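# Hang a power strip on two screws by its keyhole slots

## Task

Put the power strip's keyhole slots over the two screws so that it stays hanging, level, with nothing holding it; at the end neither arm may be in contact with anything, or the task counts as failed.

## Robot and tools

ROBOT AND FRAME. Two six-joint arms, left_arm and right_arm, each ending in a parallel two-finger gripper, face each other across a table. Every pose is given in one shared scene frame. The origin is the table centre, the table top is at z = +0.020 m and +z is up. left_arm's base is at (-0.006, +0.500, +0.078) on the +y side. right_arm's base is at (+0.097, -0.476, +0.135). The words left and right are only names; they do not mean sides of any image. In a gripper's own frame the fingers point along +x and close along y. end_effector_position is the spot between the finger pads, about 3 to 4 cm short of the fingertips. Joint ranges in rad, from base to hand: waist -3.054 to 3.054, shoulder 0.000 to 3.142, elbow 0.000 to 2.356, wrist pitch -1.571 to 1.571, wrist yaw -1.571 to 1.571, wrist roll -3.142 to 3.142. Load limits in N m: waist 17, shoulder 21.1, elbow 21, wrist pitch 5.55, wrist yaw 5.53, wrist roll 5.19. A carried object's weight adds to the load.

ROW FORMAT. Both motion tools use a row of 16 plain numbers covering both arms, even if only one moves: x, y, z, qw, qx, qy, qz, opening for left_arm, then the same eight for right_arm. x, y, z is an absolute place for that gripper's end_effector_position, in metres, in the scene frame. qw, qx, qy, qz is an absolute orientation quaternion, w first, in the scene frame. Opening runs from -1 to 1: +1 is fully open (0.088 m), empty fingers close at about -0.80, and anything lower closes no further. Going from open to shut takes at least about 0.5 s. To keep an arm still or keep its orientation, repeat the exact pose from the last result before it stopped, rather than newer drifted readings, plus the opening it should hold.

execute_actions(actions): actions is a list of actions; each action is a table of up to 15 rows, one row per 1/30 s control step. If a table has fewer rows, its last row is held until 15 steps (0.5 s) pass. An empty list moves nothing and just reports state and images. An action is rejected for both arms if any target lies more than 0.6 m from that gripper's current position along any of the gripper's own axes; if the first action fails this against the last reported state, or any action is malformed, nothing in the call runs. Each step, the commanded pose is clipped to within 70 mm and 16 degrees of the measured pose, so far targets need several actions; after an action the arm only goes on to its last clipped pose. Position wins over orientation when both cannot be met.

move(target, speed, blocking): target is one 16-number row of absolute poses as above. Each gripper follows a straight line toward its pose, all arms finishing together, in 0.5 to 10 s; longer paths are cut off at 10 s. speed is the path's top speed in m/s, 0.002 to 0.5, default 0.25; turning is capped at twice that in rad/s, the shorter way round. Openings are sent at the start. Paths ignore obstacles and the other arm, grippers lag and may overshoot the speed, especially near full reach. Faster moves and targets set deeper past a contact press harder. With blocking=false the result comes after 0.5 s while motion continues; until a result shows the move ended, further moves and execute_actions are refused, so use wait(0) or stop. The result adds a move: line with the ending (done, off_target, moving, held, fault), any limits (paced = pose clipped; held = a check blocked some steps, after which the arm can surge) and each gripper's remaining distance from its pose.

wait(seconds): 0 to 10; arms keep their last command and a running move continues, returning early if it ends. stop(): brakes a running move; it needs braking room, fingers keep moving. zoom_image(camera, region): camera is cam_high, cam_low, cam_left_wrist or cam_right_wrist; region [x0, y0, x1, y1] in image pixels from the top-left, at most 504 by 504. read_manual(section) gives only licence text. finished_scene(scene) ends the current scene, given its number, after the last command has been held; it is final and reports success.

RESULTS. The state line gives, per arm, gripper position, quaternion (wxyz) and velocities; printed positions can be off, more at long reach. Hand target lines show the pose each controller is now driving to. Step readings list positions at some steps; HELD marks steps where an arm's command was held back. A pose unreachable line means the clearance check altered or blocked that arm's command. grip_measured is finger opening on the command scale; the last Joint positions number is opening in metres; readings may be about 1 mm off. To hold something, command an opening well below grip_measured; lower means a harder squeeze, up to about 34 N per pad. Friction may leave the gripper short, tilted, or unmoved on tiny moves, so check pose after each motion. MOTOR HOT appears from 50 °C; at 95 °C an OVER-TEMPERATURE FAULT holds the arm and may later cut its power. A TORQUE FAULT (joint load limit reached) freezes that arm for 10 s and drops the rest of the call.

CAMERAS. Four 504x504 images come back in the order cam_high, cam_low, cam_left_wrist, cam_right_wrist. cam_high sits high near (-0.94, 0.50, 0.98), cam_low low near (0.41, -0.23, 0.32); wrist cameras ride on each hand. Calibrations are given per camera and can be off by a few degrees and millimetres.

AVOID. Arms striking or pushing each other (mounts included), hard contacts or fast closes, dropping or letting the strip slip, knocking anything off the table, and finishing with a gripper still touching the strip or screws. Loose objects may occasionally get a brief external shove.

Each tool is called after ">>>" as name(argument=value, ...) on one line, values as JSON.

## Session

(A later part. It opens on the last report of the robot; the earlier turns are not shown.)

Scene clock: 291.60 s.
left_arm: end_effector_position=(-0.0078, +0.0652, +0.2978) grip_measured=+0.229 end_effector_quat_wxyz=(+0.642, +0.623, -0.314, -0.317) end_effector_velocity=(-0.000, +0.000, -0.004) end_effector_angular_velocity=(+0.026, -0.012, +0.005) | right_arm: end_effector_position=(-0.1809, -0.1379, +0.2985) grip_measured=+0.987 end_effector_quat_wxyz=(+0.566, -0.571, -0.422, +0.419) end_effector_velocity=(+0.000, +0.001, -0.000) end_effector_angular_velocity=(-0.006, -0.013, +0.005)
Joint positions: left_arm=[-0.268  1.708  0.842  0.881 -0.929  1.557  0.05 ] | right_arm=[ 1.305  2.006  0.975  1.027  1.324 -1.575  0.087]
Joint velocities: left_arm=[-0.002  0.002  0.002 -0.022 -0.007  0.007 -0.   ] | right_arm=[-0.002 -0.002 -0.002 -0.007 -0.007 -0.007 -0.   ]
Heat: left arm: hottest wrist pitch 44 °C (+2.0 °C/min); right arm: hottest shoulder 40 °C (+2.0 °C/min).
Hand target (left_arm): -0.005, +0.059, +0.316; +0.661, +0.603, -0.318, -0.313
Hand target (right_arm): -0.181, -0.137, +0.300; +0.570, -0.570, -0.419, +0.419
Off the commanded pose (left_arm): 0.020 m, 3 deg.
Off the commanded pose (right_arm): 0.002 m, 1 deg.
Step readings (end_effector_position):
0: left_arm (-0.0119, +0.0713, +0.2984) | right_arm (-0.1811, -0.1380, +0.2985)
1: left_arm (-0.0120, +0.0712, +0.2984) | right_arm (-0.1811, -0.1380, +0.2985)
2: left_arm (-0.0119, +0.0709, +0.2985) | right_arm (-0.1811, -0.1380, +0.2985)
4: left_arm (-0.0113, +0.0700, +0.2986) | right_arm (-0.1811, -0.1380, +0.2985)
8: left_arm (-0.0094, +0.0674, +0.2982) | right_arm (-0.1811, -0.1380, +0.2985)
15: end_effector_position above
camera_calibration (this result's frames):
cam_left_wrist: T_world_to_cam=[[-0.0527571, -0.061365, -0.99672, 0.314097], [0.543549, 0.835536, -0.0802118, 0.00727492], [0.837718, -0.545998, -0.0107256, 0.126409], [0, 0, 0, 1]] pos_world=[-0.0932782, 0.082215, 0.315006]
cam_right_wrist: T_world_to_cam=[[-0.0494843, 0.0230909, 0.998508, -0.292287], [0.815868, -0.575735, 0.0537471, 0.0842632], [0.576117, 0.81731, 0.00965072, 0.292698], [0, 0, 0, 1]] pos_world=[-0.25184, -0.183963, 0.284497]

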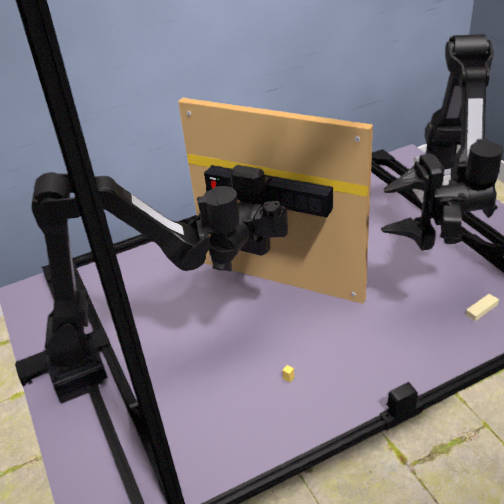

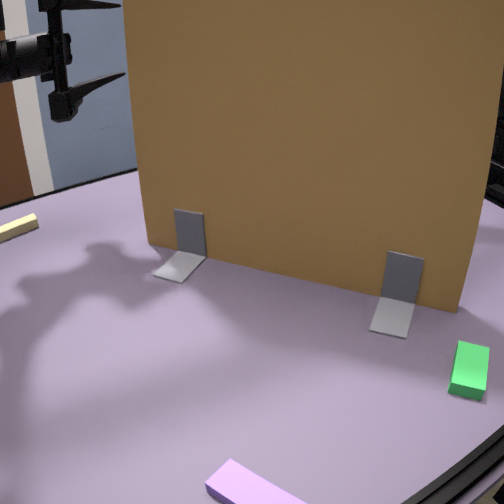

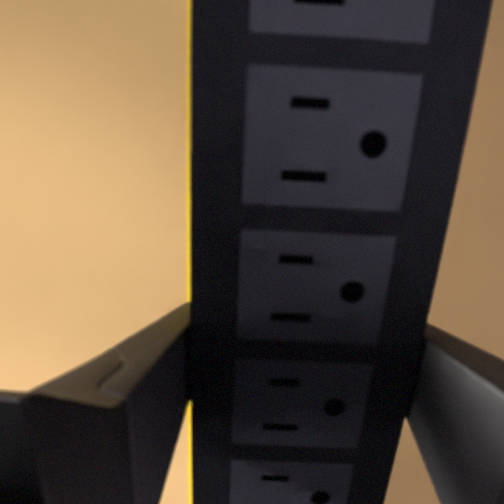

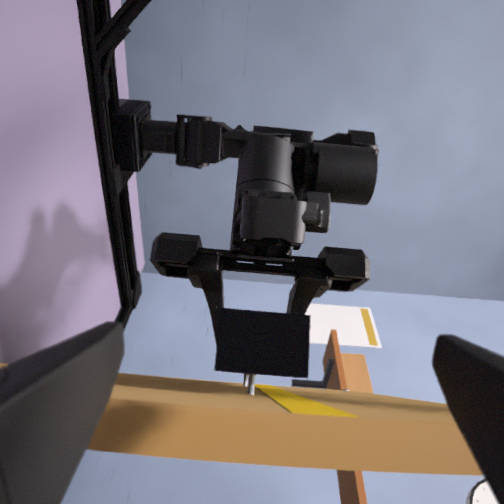

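>>> execute_actions(actions=[[[-0.0048,0.058,0.316,0.6623,0.604,-0.3172,-0.3133,-0.4,-0.181,-0.137,0.30,0.5695,-0.5695,-0.4191,0.4191,1],[-0.0042,0.0584,0.3161,0.6625,0.6042,-0.3168,-0.3128,-0.4,-0.181,-0.137,0.30,0.5695,-0.5695,-0.4191,0.4191,1],[-0.0035,0.0588,0.3162,0.6627,0.6044,-0.3164,-0.3124,-0.4,-0.181,-0.137,0.30,0.5695,-0.5695,-0.4191,0.4191,1],[-0.0028,0.0592,0.3162,0.663,0.6047,-0.316,-0.312,-0.4,-0.181,-0.137,0.30,0.5695,-0.5695,-0.4191,0.4191,1],[-0.0021,0.0596,0.3162,0.6632,0.6049,-0.3156,-0.3115,-0.4,-0.181,-0.137,0.30,0.5695,-0.5695,-0.4191,0.4191,1],[-0.0014,0.06,0.3162,0.6634,0.6051,-0.3152,-0.3111,-0.4,-0.181,-0.137,0.30,0.5695,-0.5695,-0.4191,0.4191,1]]])

>>> zoom_image(camera="cam_right_wrist", region=[190, 280, 330, 420])

Scene clock: 297.20 s.
left_arm: end_effector_position=(-0.0079, +0.0651, +0.2975) grip_measured=+0.229 end_effector_quat_wxyz=(+0.642, +0.624, -0.314, -0.317) end_effector_velocity=(+0.000, +0.002, +0.001) end_effector_angular_velocity=(+0.007, -0.006, +0.005) | right_arm: end_effector_position=(-0.1810, -0.1379, +0.2984) grip_measured=+0.987 end_effector_quat_wxyz=(+0.566, -0.571, -0.422, +0.419) end_effector_velocity=(+0.000, +0.001, +0.001) end_effector_angular_velocity=(+0.006, +0.013, +0.005)
Joint positions: left_arm=[-0.268  1.709  0.842  0.88  -0.929  1.557  0.05 ] | right_arm=[ 1.305  2.006  0.975  1.027  1.324 -1.575  0.087]
Joint velocities: left_arm=[-0.002 -0.007 -0.002 -0.007 -0.007  0.007 -0.   ] | right_arm=[-0.002 -0.002 -0.002  0.007 -0.007  0.007 -0.   ]
Heat: left arm: hottest wrist pitch 44 °C (+2.0 °C/min); right arm: hottest shoulder 40 °C (+2.0 °C/min).
Hand target (left_arm): -0.001, +0.061, +0.316; +0.662, +0.605, -0.315, -0.310
Hand target (right_arm): -0.181, -0.137, +0.300; +0.569, -0.570, -0.419, +0.419
Off the commanded pose (left_arm): 0.020 m, 3 deg.
Off the commanded pose (right_arm): 0.002 m, 1 deg.
Step readings (end_effector_position):
0: left_arm (-0.0079, +0.0651, +0.2975) | right_arm (-0.1810, -0.1379, +0.2986)
1: left_arm (-0.0079, +0.0651, +0.2975) | right_arm (-0.1810, -0.1379, +0.2986)
2: left_arm (-0.0079, +0.0651, +0.2975) | right_arm (-0.1810, -0.1379, +0.2986)
4: left_arm (-0.0079, +0.0651, +0.2975) | right_arm (-0.1810, -0.1379, +0.2986)
8: left_arm (-0.0079, +0.0651, +0.2975) | right_arm (-0.1810, -0.1379, +0.2984)
15: end_effector_position above
camera_calibration (this result's frames):
cam_left_wrist: T_world_to_cam=[[-0.0527414, -0.0604985, -0.996774, 0.313761], [0.543553, 0.835604, -0.0794769, 0.00716798], [0.837716, -0.545991, -0.0111868, 0.1265], [0, 0, 0, 1]] pos_world=[-0.0933192, 0.0820605, 0.314733]
cam_right_wrist: T_world_to_cam=[[-0.0494843, 0.0230909, 0.998508, -0.29225], [0.815868, -0.575735, 0.0537471, 0.0843564], [0.576117, 0.81731, 0.00965072, 0.292705], [0, 0, 0, 1]] pos_world=[-0.251918, -0.183916, 0.284455]

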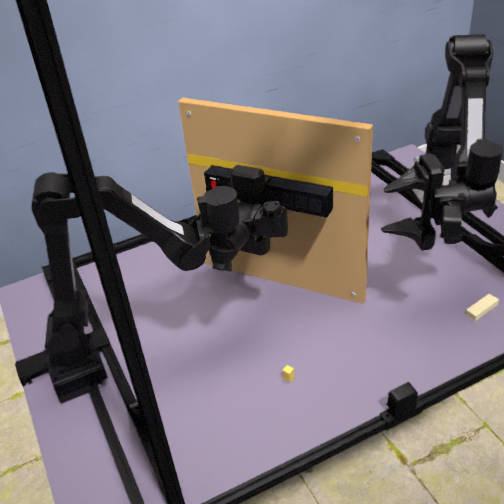

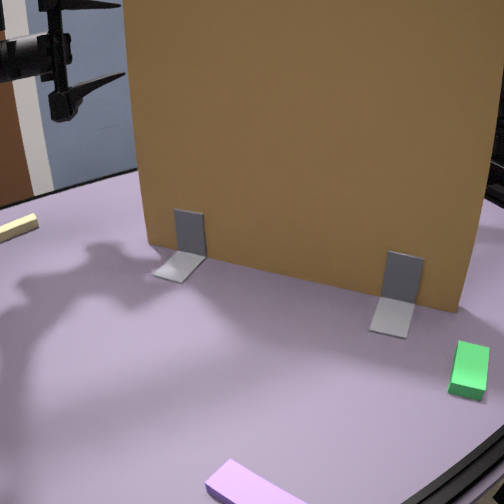

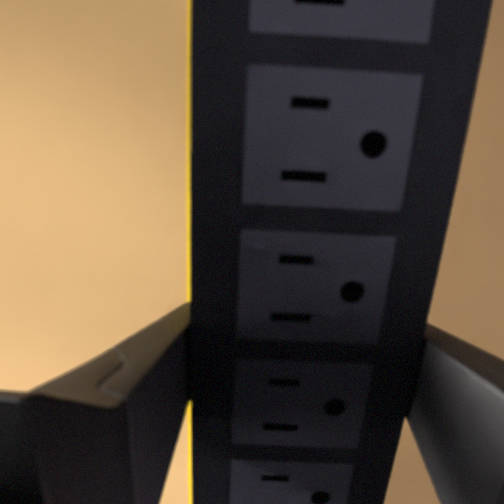

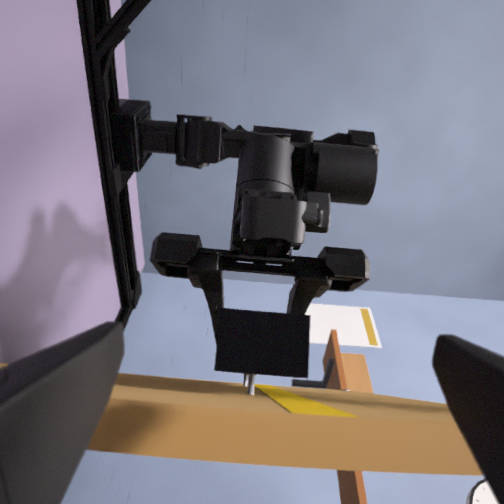

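Region (190, 280, 330, 420) of cam_right_wrist's 504x504 image, scaled by 3.600, with more detail than that image has.

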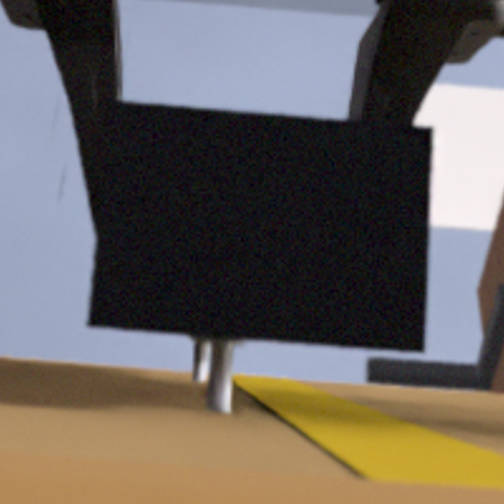

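>>> execute_actions(actions=[])

Scene clock: 310.87 s.
left_arm: end_effector_position=(-0.0079, +0.0651, +0.2975) grip_measured=+0.229 end_effector_quat_wxyz=(+0.642, +0.624, -0.314, -0.317) end_effector_velocity=(+0.002, +0.003, -0.001) end_effector_angular_velocity=(+0.003, +0.004, +0.019) | right_arm: end_effector_position=(-0.1811, -0.1378, +0.2985) grip_measured=+0.987 end_effector_quat_wxyz=(+0.566, -0.571, -0.422, +0.419) end_effector_velocity=(+0.001, +0.000, -0.002) end_effector_angular_velocity=(-0.013, -0.031, +0.005)
Joint positions: left_arm=[-0.268  1.709  0.842  0.88  -0.929  1.557  0.05 ] | right_arm=[ 1.305  2.006  0.976  1.027  1.324 -1.575  0.087]
Joint velocities: left_arm=[-0.002 -0.002 -0.002 -0.007 -0.022 -0.007 -0.   ] | right_arm=[-0.002 -0.002 -0.007 -0.007 -0.007 -0.022 -0.   ]
Heat: left arm: hottest wrist pitch 44 °C (+2.0 °C/min); right arm: hottest shoulder 40 °C (+2.0 °C/min).
Hand target (left_arm): -0.001, +0.061, +0.316; +0.662, +0.605, -0.315, -0.310
Hand target (right_arm): -0.181, -0.137, +0.300; +0.570, -0.569, -0.419, +0.419
Off the commanded pose (left_arm): 0.020 m, 3 deg.
Off the commanded pose (right_arm): 0.002 m, 1 deg.
camera_calibration (this result's frames):
cam_left_wrist: T_world_to_cam=[[-0.0527414, -0.0604985, -0.996774, 0.313761], [0.543553, 0.835604, -0.0794769, 0.00716798], [0.837716, -0.545991, -0.0111868, 0.1265], [0, 0, 0, 1]] pos_world=[-0.0933192, 0.0820605, 0.314733]
cam_right_wrist: T_world_to_cam=[[-0.0487938, 0.0227829, 0.998549, -0.29229], [0.815904, -0.575752, 0.0530053, 0.0846447], [0.576124, 0.817307, 0.00950445, 0.292754], [0, 0, 0, 1]] pos_world=[-0.251986, -0.183876, 0.284597]

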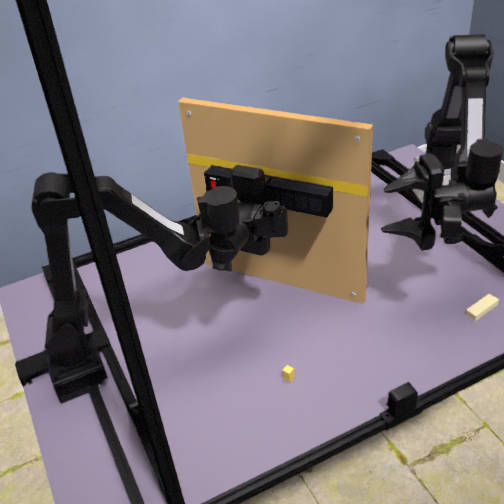

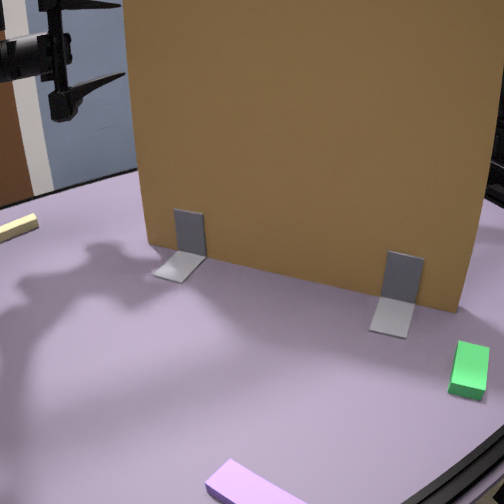

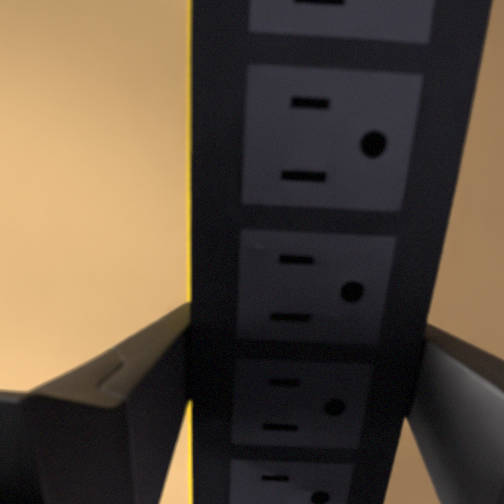

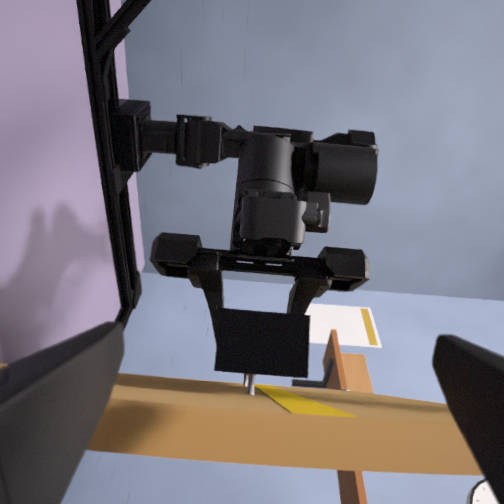

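>>> execute_actions(actions=[[[-0.003,0.062,0.3162,0.6621,0.6038,-0.3176,-0.3137,-0.4,-0.181,-0.137,0.30,0.5695,-0.5695,-0.4191,0.4191,1],[-0.005,0.064,0.3162,0.6621,0.6038,-0.3176,-0.3137,-0.4,-0.181,-0.137,0.30,0.5695,-0.5695,-0.4191,0.4191,1],[-0.007,0.066,0.3162,0.6621,0.6038,-0.3176,-0.3137,-0.4,-0.181,-0.137,0.30,0.5695,-0.5695,-0.4191,0.4191,1],[-0.009,0.068,0.3162,0.6621,0.6038,-0.3176,-0.3137,-0.4,-0.181,-0.137,0.30,0.5695,-0.5695,-0.4191,0.4191,1],[-0.011,0.070,0.3162,0.6621,0.6038,-0.3176,-0.3137,-0.4,-0.181,-0.137,0.30,0.5695,-0.5695,-0.4191,0.4191,1],[-0.013,0.0725,0.3162,0.6621,0.6038,-0.3176,-0.3137,-0.4,-0.181,-0.137,0.30,0.5695,-0.5695,-0.4191,0.4191,1],[-0.015,0.075,0.3162,0.6621,0.6038,-0.3176,-0.3137,-0.4,-0.181,-0.137,0.30,0.5695,-0.5695,-0.4191,0.4191,1],[-0.017,0.077,0.3162,0.6621,0.6038,-0.3176,-0.3137,-0.4,-0.181,-0.137,0.30,0.5695,-0.5695,-0.4191,0.4191,1],[-0.019,0.079,0.3162,0.6621,0.6038,-0.3176,-0.3137,-0.4,-0.181,-0.137,0.30,0.5695,-0.5695,-0.4191,0.4191,1],[-0.021,0.0815,0.3162,0.6621,0.6038,-0.3176,-0.3137,-0.4,-0.181,-0.137,0.30,0.5695,-0.5695,-0.4191,0.4191,1],[-0.023,0.084,0.3162,0.6621,0.6038,-0.3176,-0.3137,-0.4,-0.181,-0.137,0.30,0.5695,-0.5695,-0.4191,0.4191,1],[-0.025,0.086,0.3162,0.6621,0.6038,-0.3176,-0.3137,-0.4,-0.181,-0.137,0.30,0.5695,-0.5695,-0.4191,0.4191,1],[-0.0268,0.0879,0.3162,0.6621,0.6038,-0.3176,-0.3137,-0.4,-0.181,-0.137,0.30,0.5695,-0.5695,-0.4191,0.4191,1]],[[-0.0256,0.0863,0.3162,0.6621,0.6038,-0.3176,-0.3137,-0.4,-0.181,-0.137,0.30,0.5695,-0.5695,-0.4191,0.4191,1],[-0.0244,0.0847,0.3162,0.6621,0.6038,-0.3176,-0.3137,-0.4,-0.181,-0.137,0.30,0.5695,-0.5695,-0.4191,0.4191,1],[-0.0231,0.0831,0.3162,0.6621,0.6038,-0.3176,-0.3137,-0.4,-0.181,-0.137,0.30,0.5695,-0.5695,-0.4191,0.4191,1],[-0.0219,0.0816,0.3162,0.6621,0.6038,-0.3176,-0.3137,-0.4,-0.181,-0.137,0.30,0.5695,-0.5695,-0.4191,0.4191,1],[-0.0207,0.08,0.3162,0.6621,0.6038,-0.3176,-0.3137,-0.4,-0.181,-0.137,0.30,0.5695,-0.5695,-0.4191,0.4191,1],[-0.0195,0.0784,0.3162,0.6621,0.6038,-0.3176,-0.3137,-0.4,-0.181,-0.137,0.30,0.5695,-0.5695,-0.4191,0.4191,1],[-0.0182,0.0768,0.3162,0.6621,0.6038,-0.3176,-0.3137,-0.4,-0.181,-0.137,0.30,0.5695,-0.5695,-0.4191,0.4191,1],[-0.017,0.0752,0.3162,0.6621,0.6038,-0.3176,-0.3137,-0.4,-0.181,-0.137,0.30,0.5695,-0.5695,-0.4191,0.4191,1],[-0.0158,0.0736,0.3162,0.6621,0.6038,-0.3176,-0.3137,-0.4,-0.181,-0.137,0.30,0.5695,-0.5695,-0.4191,0.4191,1],[-0.0146,0.0721,0.3162,0.6621,0.6038,-0.3176,-0.3137,-0.4,-0.181,-0.137,0.30,0.5695,-0.5695,-0.4191,0.4191,1],[-0.0133,0.0705,0.3162,0.6621,0.6038,-0.3176,-0.3137,-0.4,-0.181,-0.137,0.30,0.5695,-0.5695,-0.4191,0.4191,1],[-0.0121,0.0689,0.3162,0.6621,0.6038,-0.3176,-0.3137,-0.4,-0.181,-0.137,0.30,0.5695,-0.5695,-0.4191,0.4191,1],[-0.0109,0.0673,0.3162,0.6621,0.6038,-0.3176,-0.3137,-0.4,-0.181,-0.137,0.30,0.5695,-0.5695,-0.4191,0.4191,1]]])

>>> wait(seconds=0.5)

Scene clock: 323.37 s.
left_arm: end_effector_position=(-0.0121, +0.0753, +0.2987) grip_measured=+0.229 end_effector_quat_wxyz=(+0.644, +0.623, -0.314, -0.315) end_effector_velocity=(+0.027, -0.028, +0.013) end_effector_angular_velocity=(-0.031, +0.012, +0.019) | right_arm: end_effector_position=(-0.1811, -0.1378, +0.2985) grip_measured=+0.987 end_effector_quat_wxyz=(+0.566, -0.571, -0.422, +0.419) end_effector_velocity=(+0.001, +0.000, -0.003) end_effector_angular_velocity=(-0.016, -0.030, +0.005)
Joint positions: left_arm=[-0.291  1.68   0.81   0.889 -0.957  1.56   0.05 ] | right_arm=[ 1.305  2.006  0.976  1.027  1.324 -1.575  0.087]
Joint velocities: left_arm=[ 0.1    0.051  0.1   -0.022  0.081 -0.007 -0.   ] | right_arm=[-0.002 -0.002 -0.007 -0.022 -0.007 -0.007 -0.   ]
Heat: left arm: hottest wrist pitch 44 °C (+1.0 °C/min); right arm: hottest shoulder 40 °C (+1.0 °C/min).
Hand target (left_arm): -0.011, +0.068, +0.316; +0.661, +0.603, -0.318, -0.313
Hand target (right_arm): -0.181, -0.137, +0.300; +0.570, -0.569, -0.419, +0.419
Off the commanded pose (left_arm): 0.019 m, 3 deg.
Off the commanded pose (right_arm): 0.002 m, 1 deg.
Step readings (end_effector_position; steps 1 to 15: 1st action; 16 to 30: 2nd action):
0: left_arm (-0.0079, +0.0650, +0.2977) | right_arm (-0.1811, -0.1378, +0.2985)
1: left_arm (-0.0079, +0.0650, +0.2977) | right_arm (-0.1811, -0.1378, +0.2985)
2: left_arm (-0.0079, +0.0650, +0.2977) | right_arm (-0.1811, -0.1378, +0.2985)
4: left_arm (-0.0081, +0.0651, +0.2977) | right_arm (-0.1811, -0.1378, +0.2985)
8: left_arm (-0.0096, +0.0671, +0.2964) | right_arm (-0.1811, -0.1378, +0.2985)
15: left_arm (-0.0233, +0.0799, +0.2952) | right_arm (-0.1811, -0.1378, +0.2985)
16: left_arm (-0.0247, +0.0807, +0.2957) | right_arm (-0.1811, -0.1378, +0.2985)
17: left_arm (-0.0257, +0.0810, +0.2961) | right_arm (-0.1811, -0.1378, +0.2985)
19: left_arm (-0.0258, +0.0811, +0.2964) | right_arm (-0.1811, -0.1378, +0.2985)
23: left_arm (-0.0222, +0.0806, +0.2965) | right_arm (-0.1811, -0.1378, +0.2985)
30: end_effector_position above
camera_calibration (this result's frames):
cam_left_wrist: T_world_to_cam=[[-0.0521185, -0.0642295, -0.996573, 0.315542], [0.539729, 0.837814, -0.082224, 0.00155606], [0.840224, -0.542165, -0.00899911, 0.134742], [0, 0, 0, 1]] pos_world=[-0.0976079, 0.0920159, 0.315802]
cam_right_wrist: T_world_to_cam=[[-0.0487938, 0.0227829, 0.998549, -0.29229], [0.815904, -0.575752, 0.0530053, 0.0846447], [0.576124, 0.817307, 0.00950445, 0.292754], [0, 0, 0, 1]] pos_world=[-0.251986, -0.183876, 0.284597]

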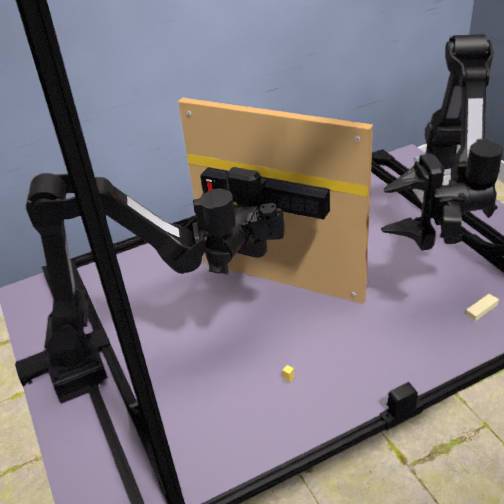

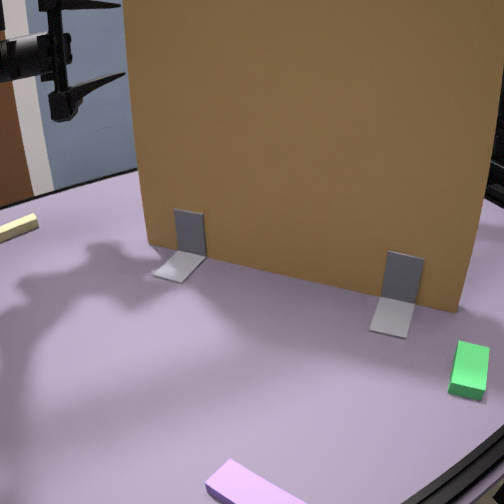

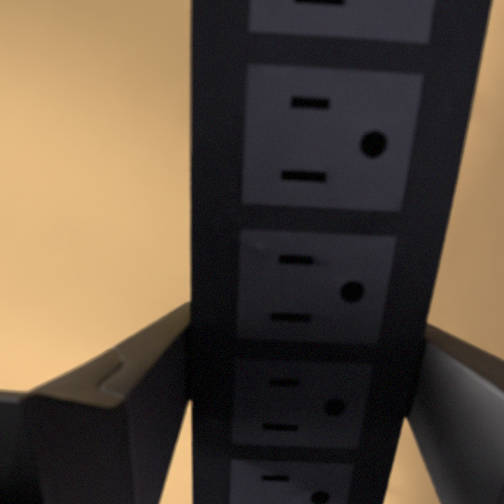

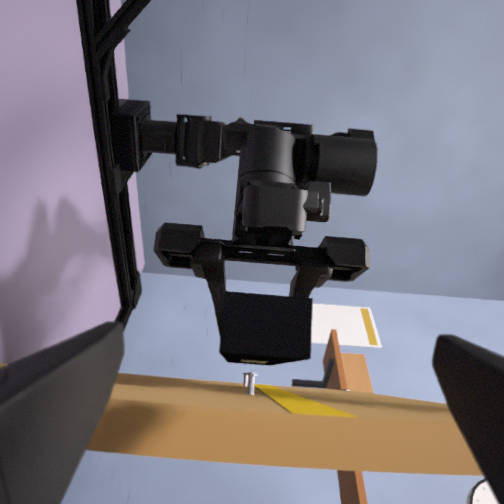

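Scene clock: 323.87 s.
left_arm: end_effector_position=(-0.0108, +0.0724, +0.2985) grip_measured=+0.229 end_effector_quat_wxyz=(+0.642, +0.624, -0.314, -0.316) end_effector_velocity=(-0.000, +0.001, +0.001) end_effector_angular_velocity=(-0.002, +0.005, +0.005) | right_arm: end_effector_position=(-0.1811, -0.1378, +0.2985) grip_measured=+0.987 end_effector_quat_wxyz=(+0.566, -0.571, -0.422, +0.419) end_effector_velocity=(-0.003, -0.000, +0.001) end_effector_angular_velocity=(+0.001, +0.005, +0.024)
Joint positions: left_arm=[-0.283  1.686  0.818  0.885 -0.947  1.56   0.05 ] | right_arm=[ 1.305  2.006  0.976  1.027  1.324 -1.575  0.087]
Joint velocities: left_arm=[-0.002 -0.002  0.002 -0.007 -0.007 -0.007 -0.   ] | right_arm=[ 0.002 -0.007 -0.002 -0.007 -0.022  0.007 -0.   ]
Heat: left arm: hottest wrist pitch 44 °C (+1.0 °C/min); right arm: hottest shoulder 40 °C (+1.0 °C/min).
Hand target (left_arm): -0.011, +0.068, +0.316; +0.661, +0.603, -0.318, -0.313
Hand target (right_arm): -0.181, -0.137, +0.300; +0.569, -0.569, -0.419, +0.419
Off the commanded pose (left_arm): 0.018 m, 3 deg.
Off the commanded pose (right_arm): 0.002 m, 1 deg.
wait: 0.50 s; at rest by 0.27 s
camera_calibration (this result's frames):
cam_left_wrist: T_world_to_cam=[[-0.0515645, -0.0623132, -0.996724, 0.315169], [0.542343, 0.836307, -0.0803419, 0.00288411], [0.838573, -0.544709, -0.00932867, 0.132376], [0, 0, 0, 1]] pos_world=[-0.0963199, 0.0893337, 0.315603]
cam_right_wrist: T_world_to_cam=[[-0.0487938, 0.0227829, 0.998549, -0.29229], [0.815904, -0.575752, 0.0530053, 0.0846447], [0.576124, 0.817307, 0.00950445, 0.292754], [0, 0, 0, 1]] pos_world=[-0.251986, -0.183876, 0.284597]

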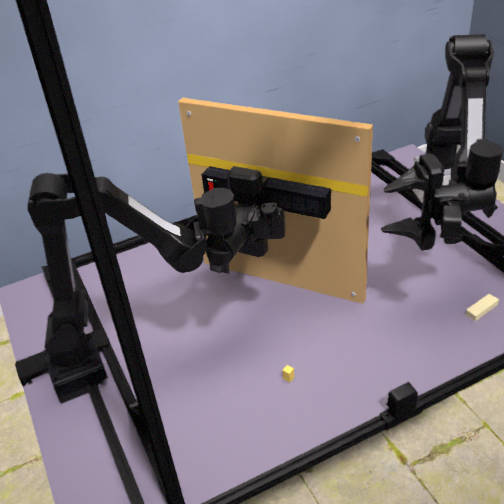

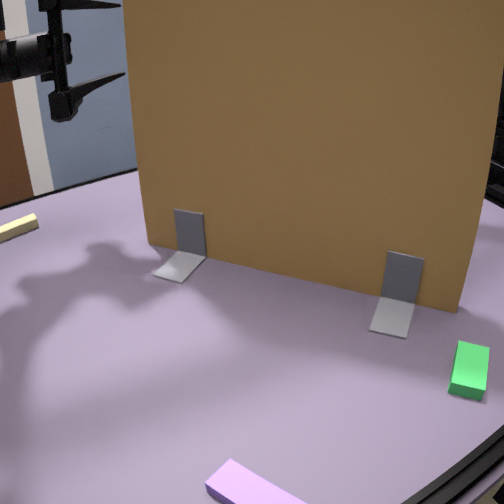

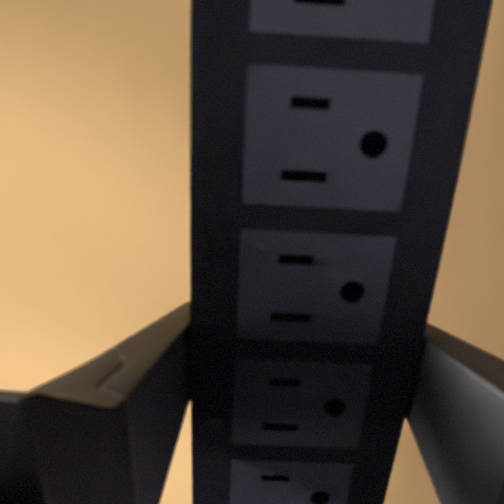

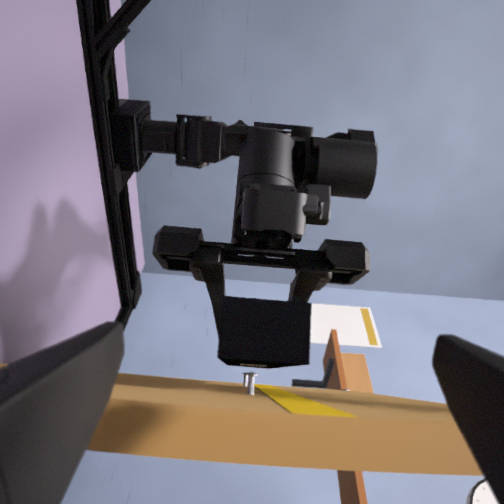

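>>> execute_actions(actions=[[[-0.0103,0.0665,0.3163,0.6621,0.6038,-0.3176,-0.3137,-0.4,-0.181,-0.137,0.30,0.5695,-0.5695,-0.4191,0.4191,1],[-0.0097,0.0657,0.3163,0.6621,0.6038,-0.3176,-0.3137,-0.4,-0.181,-0.137,0.30,0.5695,-0.5695,-0.4191,0.4191,1],[-0.0091,0.0649,0.3164,0.6621,0.6038,-0.3176,-0.3137,-0.4,-0.181,-0.137,0.30,0.5695,-0.5695,-0.4191,0.4191,1],[-0.0085,0.0641,0.3164,0.6621,0.6038,-0.3176,-0.3137,-0.4,-0.181,-0.137,0.30,0.5695,-0.5695,-0.4191,0.4191,1],[-0.0078,0.0633,0.3165,0.6621,0.6038,-0.3176,-0.3137,-0.4,-0.181,-0.137,0.30,0.5695,-0.5695,-0.4191,0.4191,1],[-0.0072,0.0625,0.3165,0.6621,0.6038,-0.3176,-0.3137,-0.4,-0.181,-0.137,0.30,0.5695,-0.5695,-0.4191,0.4191,1],[-0.0066,0.0618,0.3166,0.6621,0.6038,-0.3176,-0.3137,-0.4,-0.181,-0.137,0.30,0.5695,-0.5695,-0.4191,0.4191,1],[-0.006,0.061,0.3166,0.6621,0.6038,-0.3176,-0.3137,-0.4,-0.181,-0.137,0.30,0.5695,-0.5695,-0.4191,0.4191,1],[-0.0054,0.0602,0.3167,0.6621,0.6038,-0.3176,-0.3137,-0.4,-0.181,-0.137,0.30,0.5695,-0.5695,-0.4191,0.4191,1],[-0.0048,0.0594,0.3167,0.6621,0.6038,-0.3176,-0.3137,-0.4,-0.181,-0.137,0.30,0.5695,-0.5695,-0.4191,0.4191,1],[-0.0042,0.0586,0.3168,0.6621,0.6038,-0.3176,-0.3137,-0.4,-0.181,-0.137,0.30,0.5695,-0.5695,-0.4191,0.4191,1]]])

>>> execute_actions(actions=[])

Scene clock: 331.93 s.
left_arm: end_effector_position=(-0.0066, +0.0662, +0.2986) grip_measured=+0.229 end_effector_quat_wxyz=(+0.642, +0.624, -0.314, -0.316) end_effector_velocity=(+0.002, +0.003, -0.003) end_effector_angular_velocity=(+0.008, +0.012, +0.019) | right_arm: end_effector_position=(-0.1811, -0.1378, +0.2986) grip_measured=+0.987 end_effector_quat_wxyz=(+0.566, -0.571, -0.422, +0.419) end_effector_velocity=(+0.002, +0.000, +0.001) end_effector_angular_velocity=(-0.003, -0.015, -0.010)
Joint positions: left_arm=[-0.265  1.702  0.839  0.877 -0.928  1.557  0.05 ] | right_arm=[ 1.305  2.006  0.976  1.027  1.325 -1.575  0.087]
Joint velocities: left_arm=[-0.002 -0.002 -0.002 -0.022 -0.022 -0.022 -0.   ] | right_arm=[-0.002 -0.002 -0.002  0.007  0.007 -0.022  0.   ]
Heat: left arm: hottest wrist pitch 43 °C (-1.0 °C/min); right arm: hottest shoulder 41 °C (+2.0 °C/min).
Hand target (left_arm): -0.004, +0.060, +0.317; +0.661, +0.603, -0.317, -0.313
Hand target (right_arm): -0.181, -0.137, +0.300; +0.570, -0.570, -0.419, +0.419
Off the commanded pose (left_arm): 0.020 m, 3 deg.
Off the commanded pose (right_arm): 0.002 m, 1 deg.
Step readings (end_effector_position):
0: left_arm (-0.0107, +0.0722, +0.2985) | right_arm (-0.1811, -0.1378, +0.2986)
1: left_arm (-0.0107, +0.0721, +0.2984) | right_arm (-0.1811, -0.1378, +0.2986)
2: left_arm (-0.0107, +0.0718, +0.2985) | right_arm (-0.1811, -0.1378, +0.2986)
4: left_arm (-0.0101, +0.0709, +0.2985) | right_arm (-0.1811, -0.1378, +0.2986)
8: left_arm (-0.0080, +0.0682, +0.2986) | right_arm (-0.1811, -0.1378, +0.2986)
15: end_effector_position above
camera_calibration (this result's frames):
cam_left_wrist: T_world_to_cam=[[-0.0524543, -0.0607009, -0.996777, 0.314919], [0.542611, 0.836215, -0.0794775, 0.0055558], [0.838345, -0.545031, -0.0109261, 0.125854], [0, 0, 0, 1]] pos_world=[-0.0920045, 0.0830642, 0.31572]
cam_right_wrist: T_world_to_cam=[[-0.0484597, 0.0226035, 0.998569, -0.292369], [0.815702, -0.576074, 0.0526252, 0.0846853], [0.576439, 0.817085, 0.00947862, 0.292774], [0, 0, 0, 1]] pos_world=[-0.252012, -0.183827, 0.284719]

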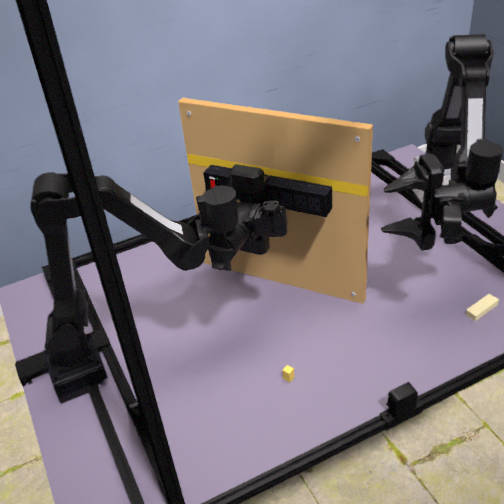

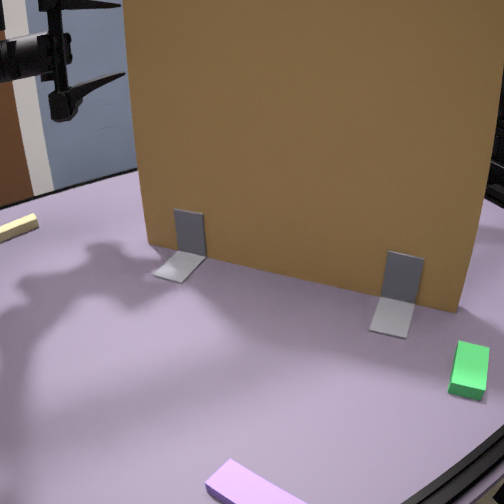

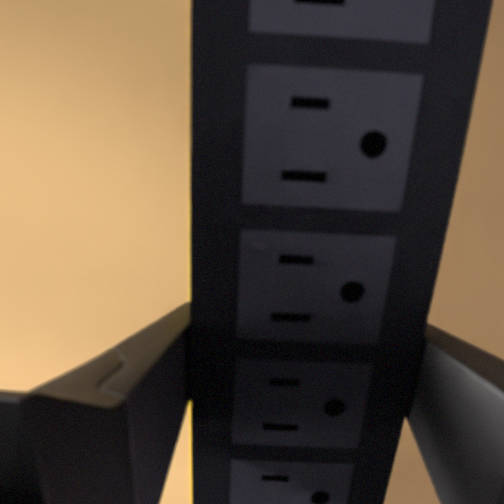

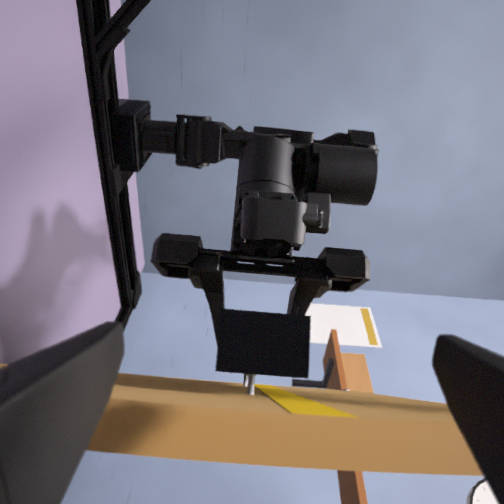

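Scene clock: 331.93 s.
left_arm: end_effector_position=(-0.0066, +0.0662, +0.2986) grip_measured=+0.229 end_effector_quat_wxyz=(+0.642, +0.624, -0.314, -0.316) end_effector_velocity=(+0.002, +0.003, -0.003) end_effector_angular_velocity=(+0.008, +0.012, +0.019) | right_arm: end_effector_position=(-0.1811, -0.1378, +0.2986) grip_measured=+0.987 end_effector_quat_wxyz=(+0.566, -0.571, -0.422, +0.419) end_effector_velocity=(+0.002, +0.000, +0.001) end_effector_angular_velocity=(-0.003, -0.015, -0.010)
Joint positions: left_arm=[-0.265  1.702  0.839  0.877 -0.928  1.557  0.05 ] | right_arm=[ 1.305  2.006  0.976  1.027  1.325 -1.575  0.087]
Joint velocities: left_arm=[-0.002 -0.002 -0.002 -0.022 -0.022 -0.022 -0.   ] | right_arm=[-0.002 -0.002 -0.002  0.007  0.007 -0.022  0.   ]
Heat: left arm: hottest wrist pitch 43 °C (-1.0 °C/min); right arm: hottest shoulder 41 °C (+2.0 °C/min).
Hand target (left_arm): -0.004, +0.060, +0.317; +0.661, +0.603, -0.317, -0.313
Hand target (right_arm): -0.181, -0.137, +0.300; +0.570, -0.570, -0.419, +0.419
Off the commanded pose (left_arm): 0.020 m, 3 deg.
Off the commanded pose (right_arm): 0.002 m, 1 deg.
camera_calibration (this result's frames):
cam_left_wrist: T_world_to_cam=[[-0.0524543, -0.0607009, -0.996777, 0.314919], [0.542611, 0.836215, -0.0794775, 0.0055558], [0.838345, -0.545031, -0.0109261, 0.125854], [0, 0, 0, 1]] pos_world=[-0.0920045, 0.0830642, 0.31572]
cam_right_wrist: T_world_to_cam=[[-0.0484597, 0.0226035, 0.998569, -0.292369], [0.815702, -0.576074, 0.0526252, 0.0846853], [0.576439, 0.817085, 0.00947862, 0.292774], [0, 0, 0, 1]] pos_world=[-0.252012, -0.183827, 0.284719]

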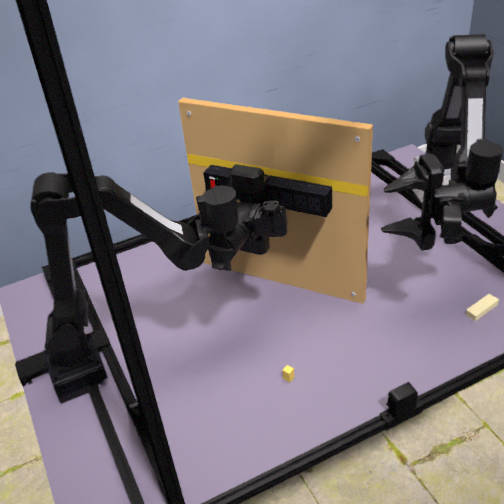

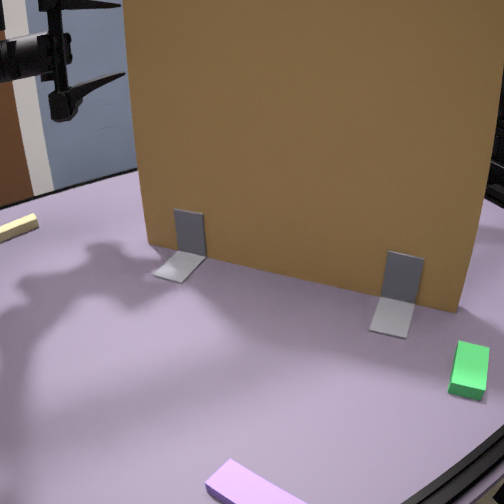

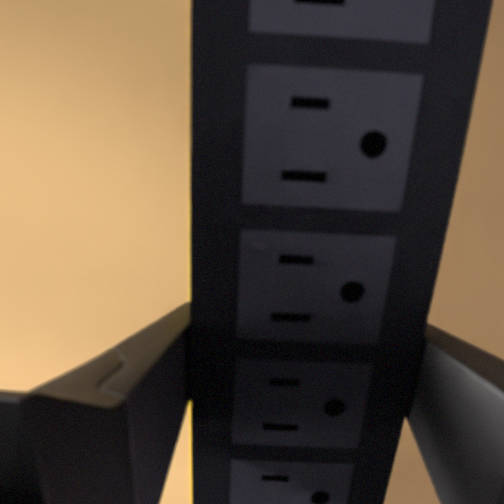

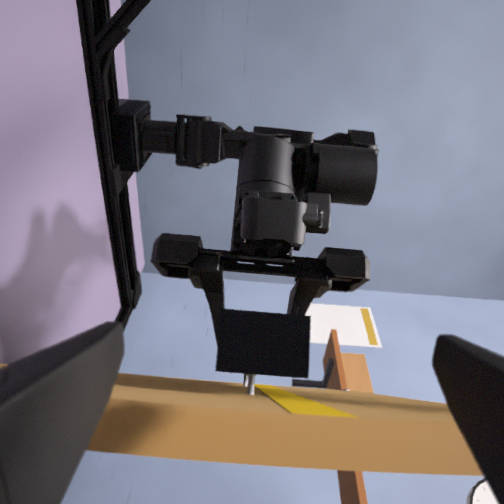

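>>> execute_actions(actions=[[[-0.006,0.061,0.3165,0.6621,0.6038,-0.3176,-0.3137,-0.4,-0.181,-0.137,0.30,0.5695,-0.5695,-0.4191,0.4191,1],[-0.008,0.0635,0.3165,0.6621,0.6038,-0.3176,-0.3137,-0.4,-0.181,-0.137,0.30,0.5695,-0.5695,-0.4191,0.4191,1],[-0.010,0.066,0.3165,0.6621,0.6038,-0.3176,-0.3137,-0.4,-0.181,-0.137,0.30,0.5695,-0.5695,-0.4191,0.4191,1],[-0.012,0.0687,0.3165,0.6621,0.6038,-0.3176,-0.3137,-0.4,-0.181,-0.137,0.30,0.5695,-0.5695,-0.4191,0.4191,1],[-0.014,0.0713,0.3165,0.6621,0.6038,-0.3176,-0.3137,-0.4,-0.181,-0.137,0.30,0.5695,-0.5695,-0.4191,0.4191,1],[-0.016,0.0739,0.3165,0.6621,0.6038,-0.3176,-0.3137,-0.4,-0.181,-0.137,0.30,0.5695,-0.5695,-0.4191,0.4191,1],[-0.018,0.0765,0.3165,0.6621,0.6038,-0.3176,-0.3137,-0.4,-0.181,-0.137,0.30,0.5695,-0.5695,-0.4191,0.4191,1],[-0.020,0.0791,0.3165,0.6621,0.6038,-0.3176,-0.3137,-0.4,-0.181,-0.137,0.30,0.5695,-0.5695,-0.4191,0.4191,1],[-0.022,0.0817,0.3165,0.6621,0.6038,-0.3176,-0.3137,-0.4,-0.181,-0.137,0.30,0.5695,-0.5695,-0.4191,0.4191,1],[-0.024,0.0843,0.3165,0.6621,0.6038,-0.3176,-0.3137,-0.4,-0.181,-0.137,0.30,0.5695,-0.5695,-0.4191,0.4191,1],[-0.026,0.0869,0.3165,0.6621,0.6038,-0.3176,-0.3137,-0.4,-0.181,-0.137,0.30,0.5695,-0.5695,-0.4191,0.4191,1],[-0.028,0.0895,0.3165,0.6621,0.6038,-0.3176,-0.3137,-0.4,-0.181,-0.137,0.30,0.5695,-0.5695,-0.4191,0.4191,1],[-0.030,0.0921,0.3165,0.6621,0.6038,-0.3176,-0.3137,-0.4,-0.181,-0.137,0.30,0.5695,-0.5695,-0.4191,0.4191,1],[-0.032,0.0947,0.3165,0.6621,0.6038,-0.3176,-0.3137,-0.4,-0.181,-0.137,0.30,0.5695,-0.5695,-0.4191,0.4191,1],[-0.034,0.0973,0.3165,0.6621,0.6038,-0.3176,-0.3137,-0.4,-0.181,-0.137,0.30,0.5695,-0.5695,-0.4191,0.4191,1]]])

>>> wait(seconds=0.4)

>>> zoom_image(camera="cam_right_wrist", region=[200,290,320,410])

Scene clock: 351.83 s.
left_arm: end_effector_position=(-0.0269, +0.0841, +0.2953) grip_measured=+0.229 end_effector_quat_wxyz=(+0.639, +0.625, -0.315, -0.318) end_effector_velocity=(-0.056, +0.078, +0.009) end_effector_angular_velocity=(-0.034, +0.003, +0.015) | right_arm: end_effector_position=(-0.1811, -0.1378, +0.2987) grip_measured=+0.987 end_effector_quat_wxyz=(+0.566, -0.570, -0.422, +0.419) end_effector_velocity=(-0.002, -0.000, +0.003) end_effector_angular_velocity=(-0.001, -0.005, +0.010)
Joint positions: left_arm=[-0.342  1.669  0.789  0.89  -1.     1.56   0.05 ] | right_arm=[ 1.305  2.006  0.976  1.027  1.325 -1.574  0.087]
Joint velocities: left_arm=[-0.256 -0.188 -0.203  0.066 -0.271  0.022 -0.   ] | right_arm=[ 0.002 -0.007  0.002 -0.007 -0.007 -0.007 -0.   ]
Heat: left arm: hottest elbow 43 °C (-1.0 °C/min); right arm: hottest shoulder 41 °C (+1.0 °C/min).
Hand target (left_arm): -0.033, +0.096, +0.316; +0.661, +0.603, -0.317, -0.314
Hand target (right_arm): -0.181, -0.137, +0.300; +0.570, -0.569, -0.419, +0.419
Off the commanded pose (left_arm): 0.026 m, 4 deg.
Off the commanded pose (right_arm): 0.001 m, 0 deg.
Step readings (end_effector_position):
0: left_arm (-0.0066, +0.0660, +0.2985) | right_arm (-0.1811, -0.1378, +0.2987)
1: left_arm (-0.0067, +0.0659, +0.2984) | right_arm (-0.1811, -0.1378, +0.2987)
2: left_arm (-0.0070, +0.0658, +0.2984) | right_arm (-0.1811, -0.1378, +0.2987)
4: left_arm (-0.0073, +0.0657, +0.2983) | right_arm (-0.1811, -0.1378, +0.2987)
8: left_arm (-0.0115, +0.0685, +0.2980) | right_arm (-0.1811, -0.1378, +0.2987)
15: end_effector_position above
camera_calibration (this result's frames):
cam_left_wrist: T_world_to_cam=[[-0.0503687, -0.0548774, -0.997222, 0.31139], [0.546286, 0.834367, -0.0735078, -0.000146957], [0.836083, -0.548471, -0.0120473, 0.153259], [0, 0, 0, 1]] pos_world=[-0.112373, 0.101269, 0.312361]
cam_right_wrist: T_world_to_cam=[[-0.0477692, 0.0222954, 0.99861, -0.292409], [0.815738, -0.57609, 0.0518834, 0.0849738], [0.576446, 0.817082, 0.0093322, 0.292822], [0, 0, 0, 1]] pos_world=[-0.252081, -0.183788, 0.284861]

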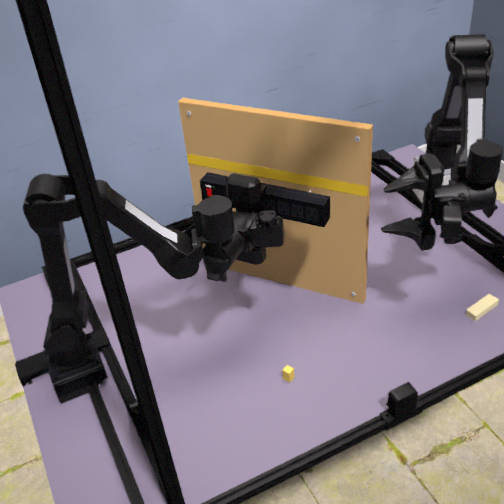

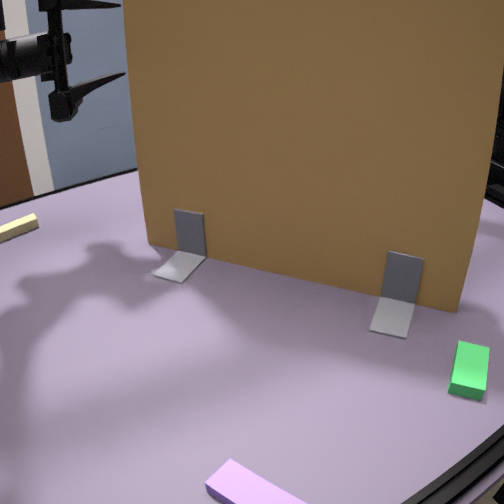

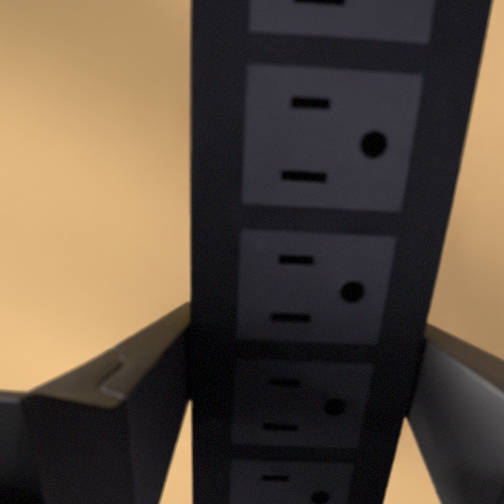

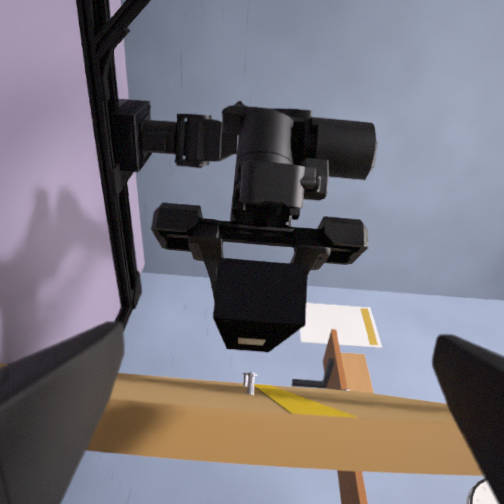

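Scene clock: 352.23 s.
left_arm: end_effector_position=(-0.0327, +0.0924, +0.2975) grip_measured=+0.229 end_effector_quat_wxyz=(+0.642, +0.623, -0.315, -0.317) end_effector_velocity=(+0.002, +0.005, -0.002) end_effector_angular_velocity=(-0.002, +0.006, +0.029) | right_arm: end_effector_position=(-0.1811, -0.1378, +0.2987) grip_measured=+0.987 end_effector_quat_wxyz=(+0.566, -0.570, -0.422, +0.419) end_effector_velocity=(+0.001, +0.000, -0.000) end_effector_angular_velocity=(-0.001, -0.005, +0.005)
Joint positions: left_arm=[-0.369  1.647  0.769  0.897 -1.029  1.563  0.05 ] | right_arm=[ 1.305  2.006  0.976  1.027  1.325 -1.574  0.087]
Joint velocities: left_arm=[-0.007 -0.002 -0.012  0.007 -0.037 -0.007 -0.   ] | right_arm=[-0.002 -0.002 -0.007  0.007 -0.007 -0.007 -0.   ]
Heat: left arm: hottest elbow 43 °C (-1.0 °C/min); right arm: hottest shoulder 41 °C (+1.0 °C/min).
Hand target (left_arm): -0.033, +0.096, +0.316; +0.661, +0.603, -0.317, -0.314
Hand target (right_arm): -0.181, -0.137, +0.300; +0.570, -0.569, -0.419, +0.419
Off the commanded pose (left_arm): 0.020 m, 3 deg.
Off the commanded pose (right_arm): 0.001 m, 0 deg.
wait: 0.40 s; no rest
camera_calibration (this result's frames):
cam_left_wrist: T_world_to_cam=[[-0.0512332, -0.0612596, -0.996806, 0.314169], [0.54492, 0.834729, -0.0793065, -0.00212449], [0.836921, -0.547243, -0.00938423, 0.161757], [0, 0, 0, 1]] pos_world=[-0.118124, 0.10954, 0.314515]
cam_right_wrist: T_world_to_cam=[[-0.0477692, 0.0222954, 0.99861, -0.292409], [0.815738, -0.57609, 0.0518834, 0.0849738], [0.576446, 0.817082, 0.0093322, 0.292822], [0, 0, 0, 1]] pos_world=[-0.252081, -0.183788, 0.284861]

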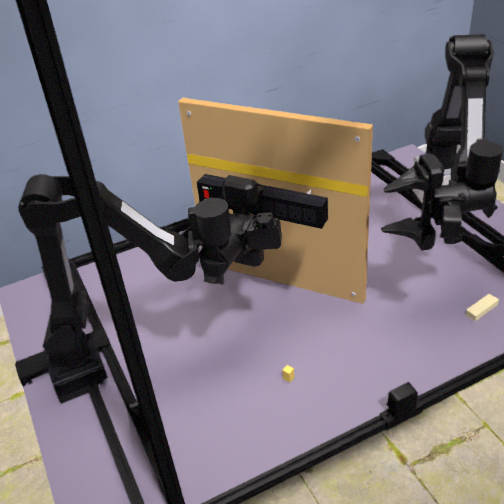

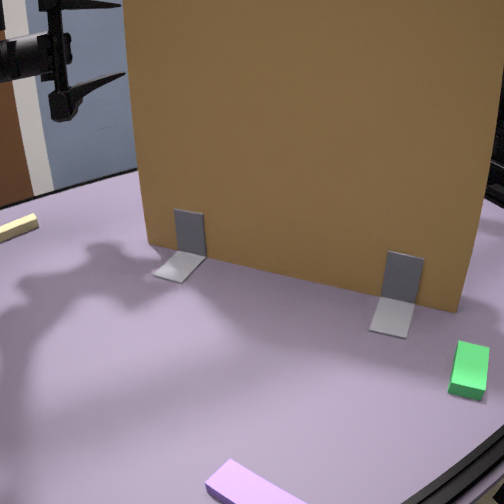

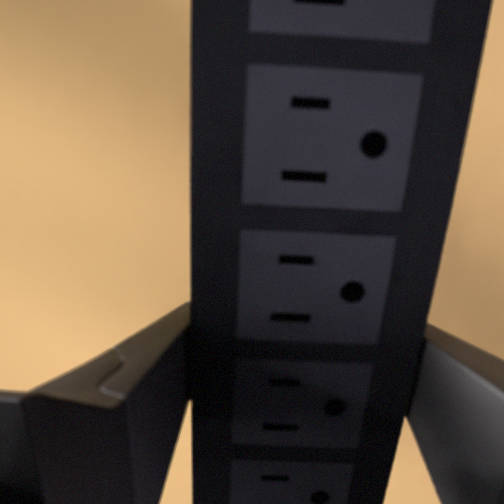

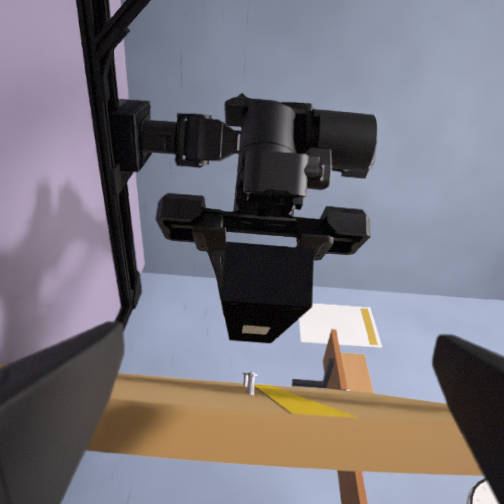

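Region (200, 290, 320, 410) of cam_right_wrist's 504x504 image, scaled by 4.200, with more detail than that image has.

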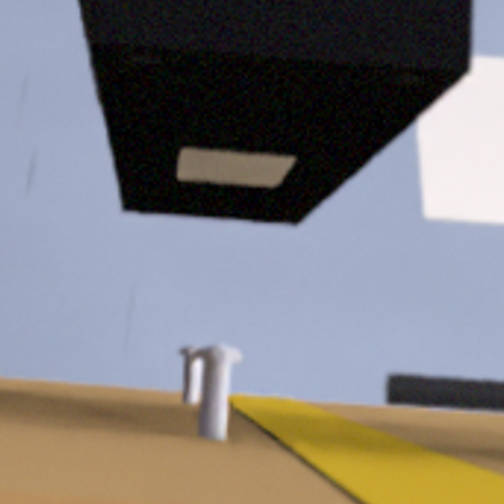

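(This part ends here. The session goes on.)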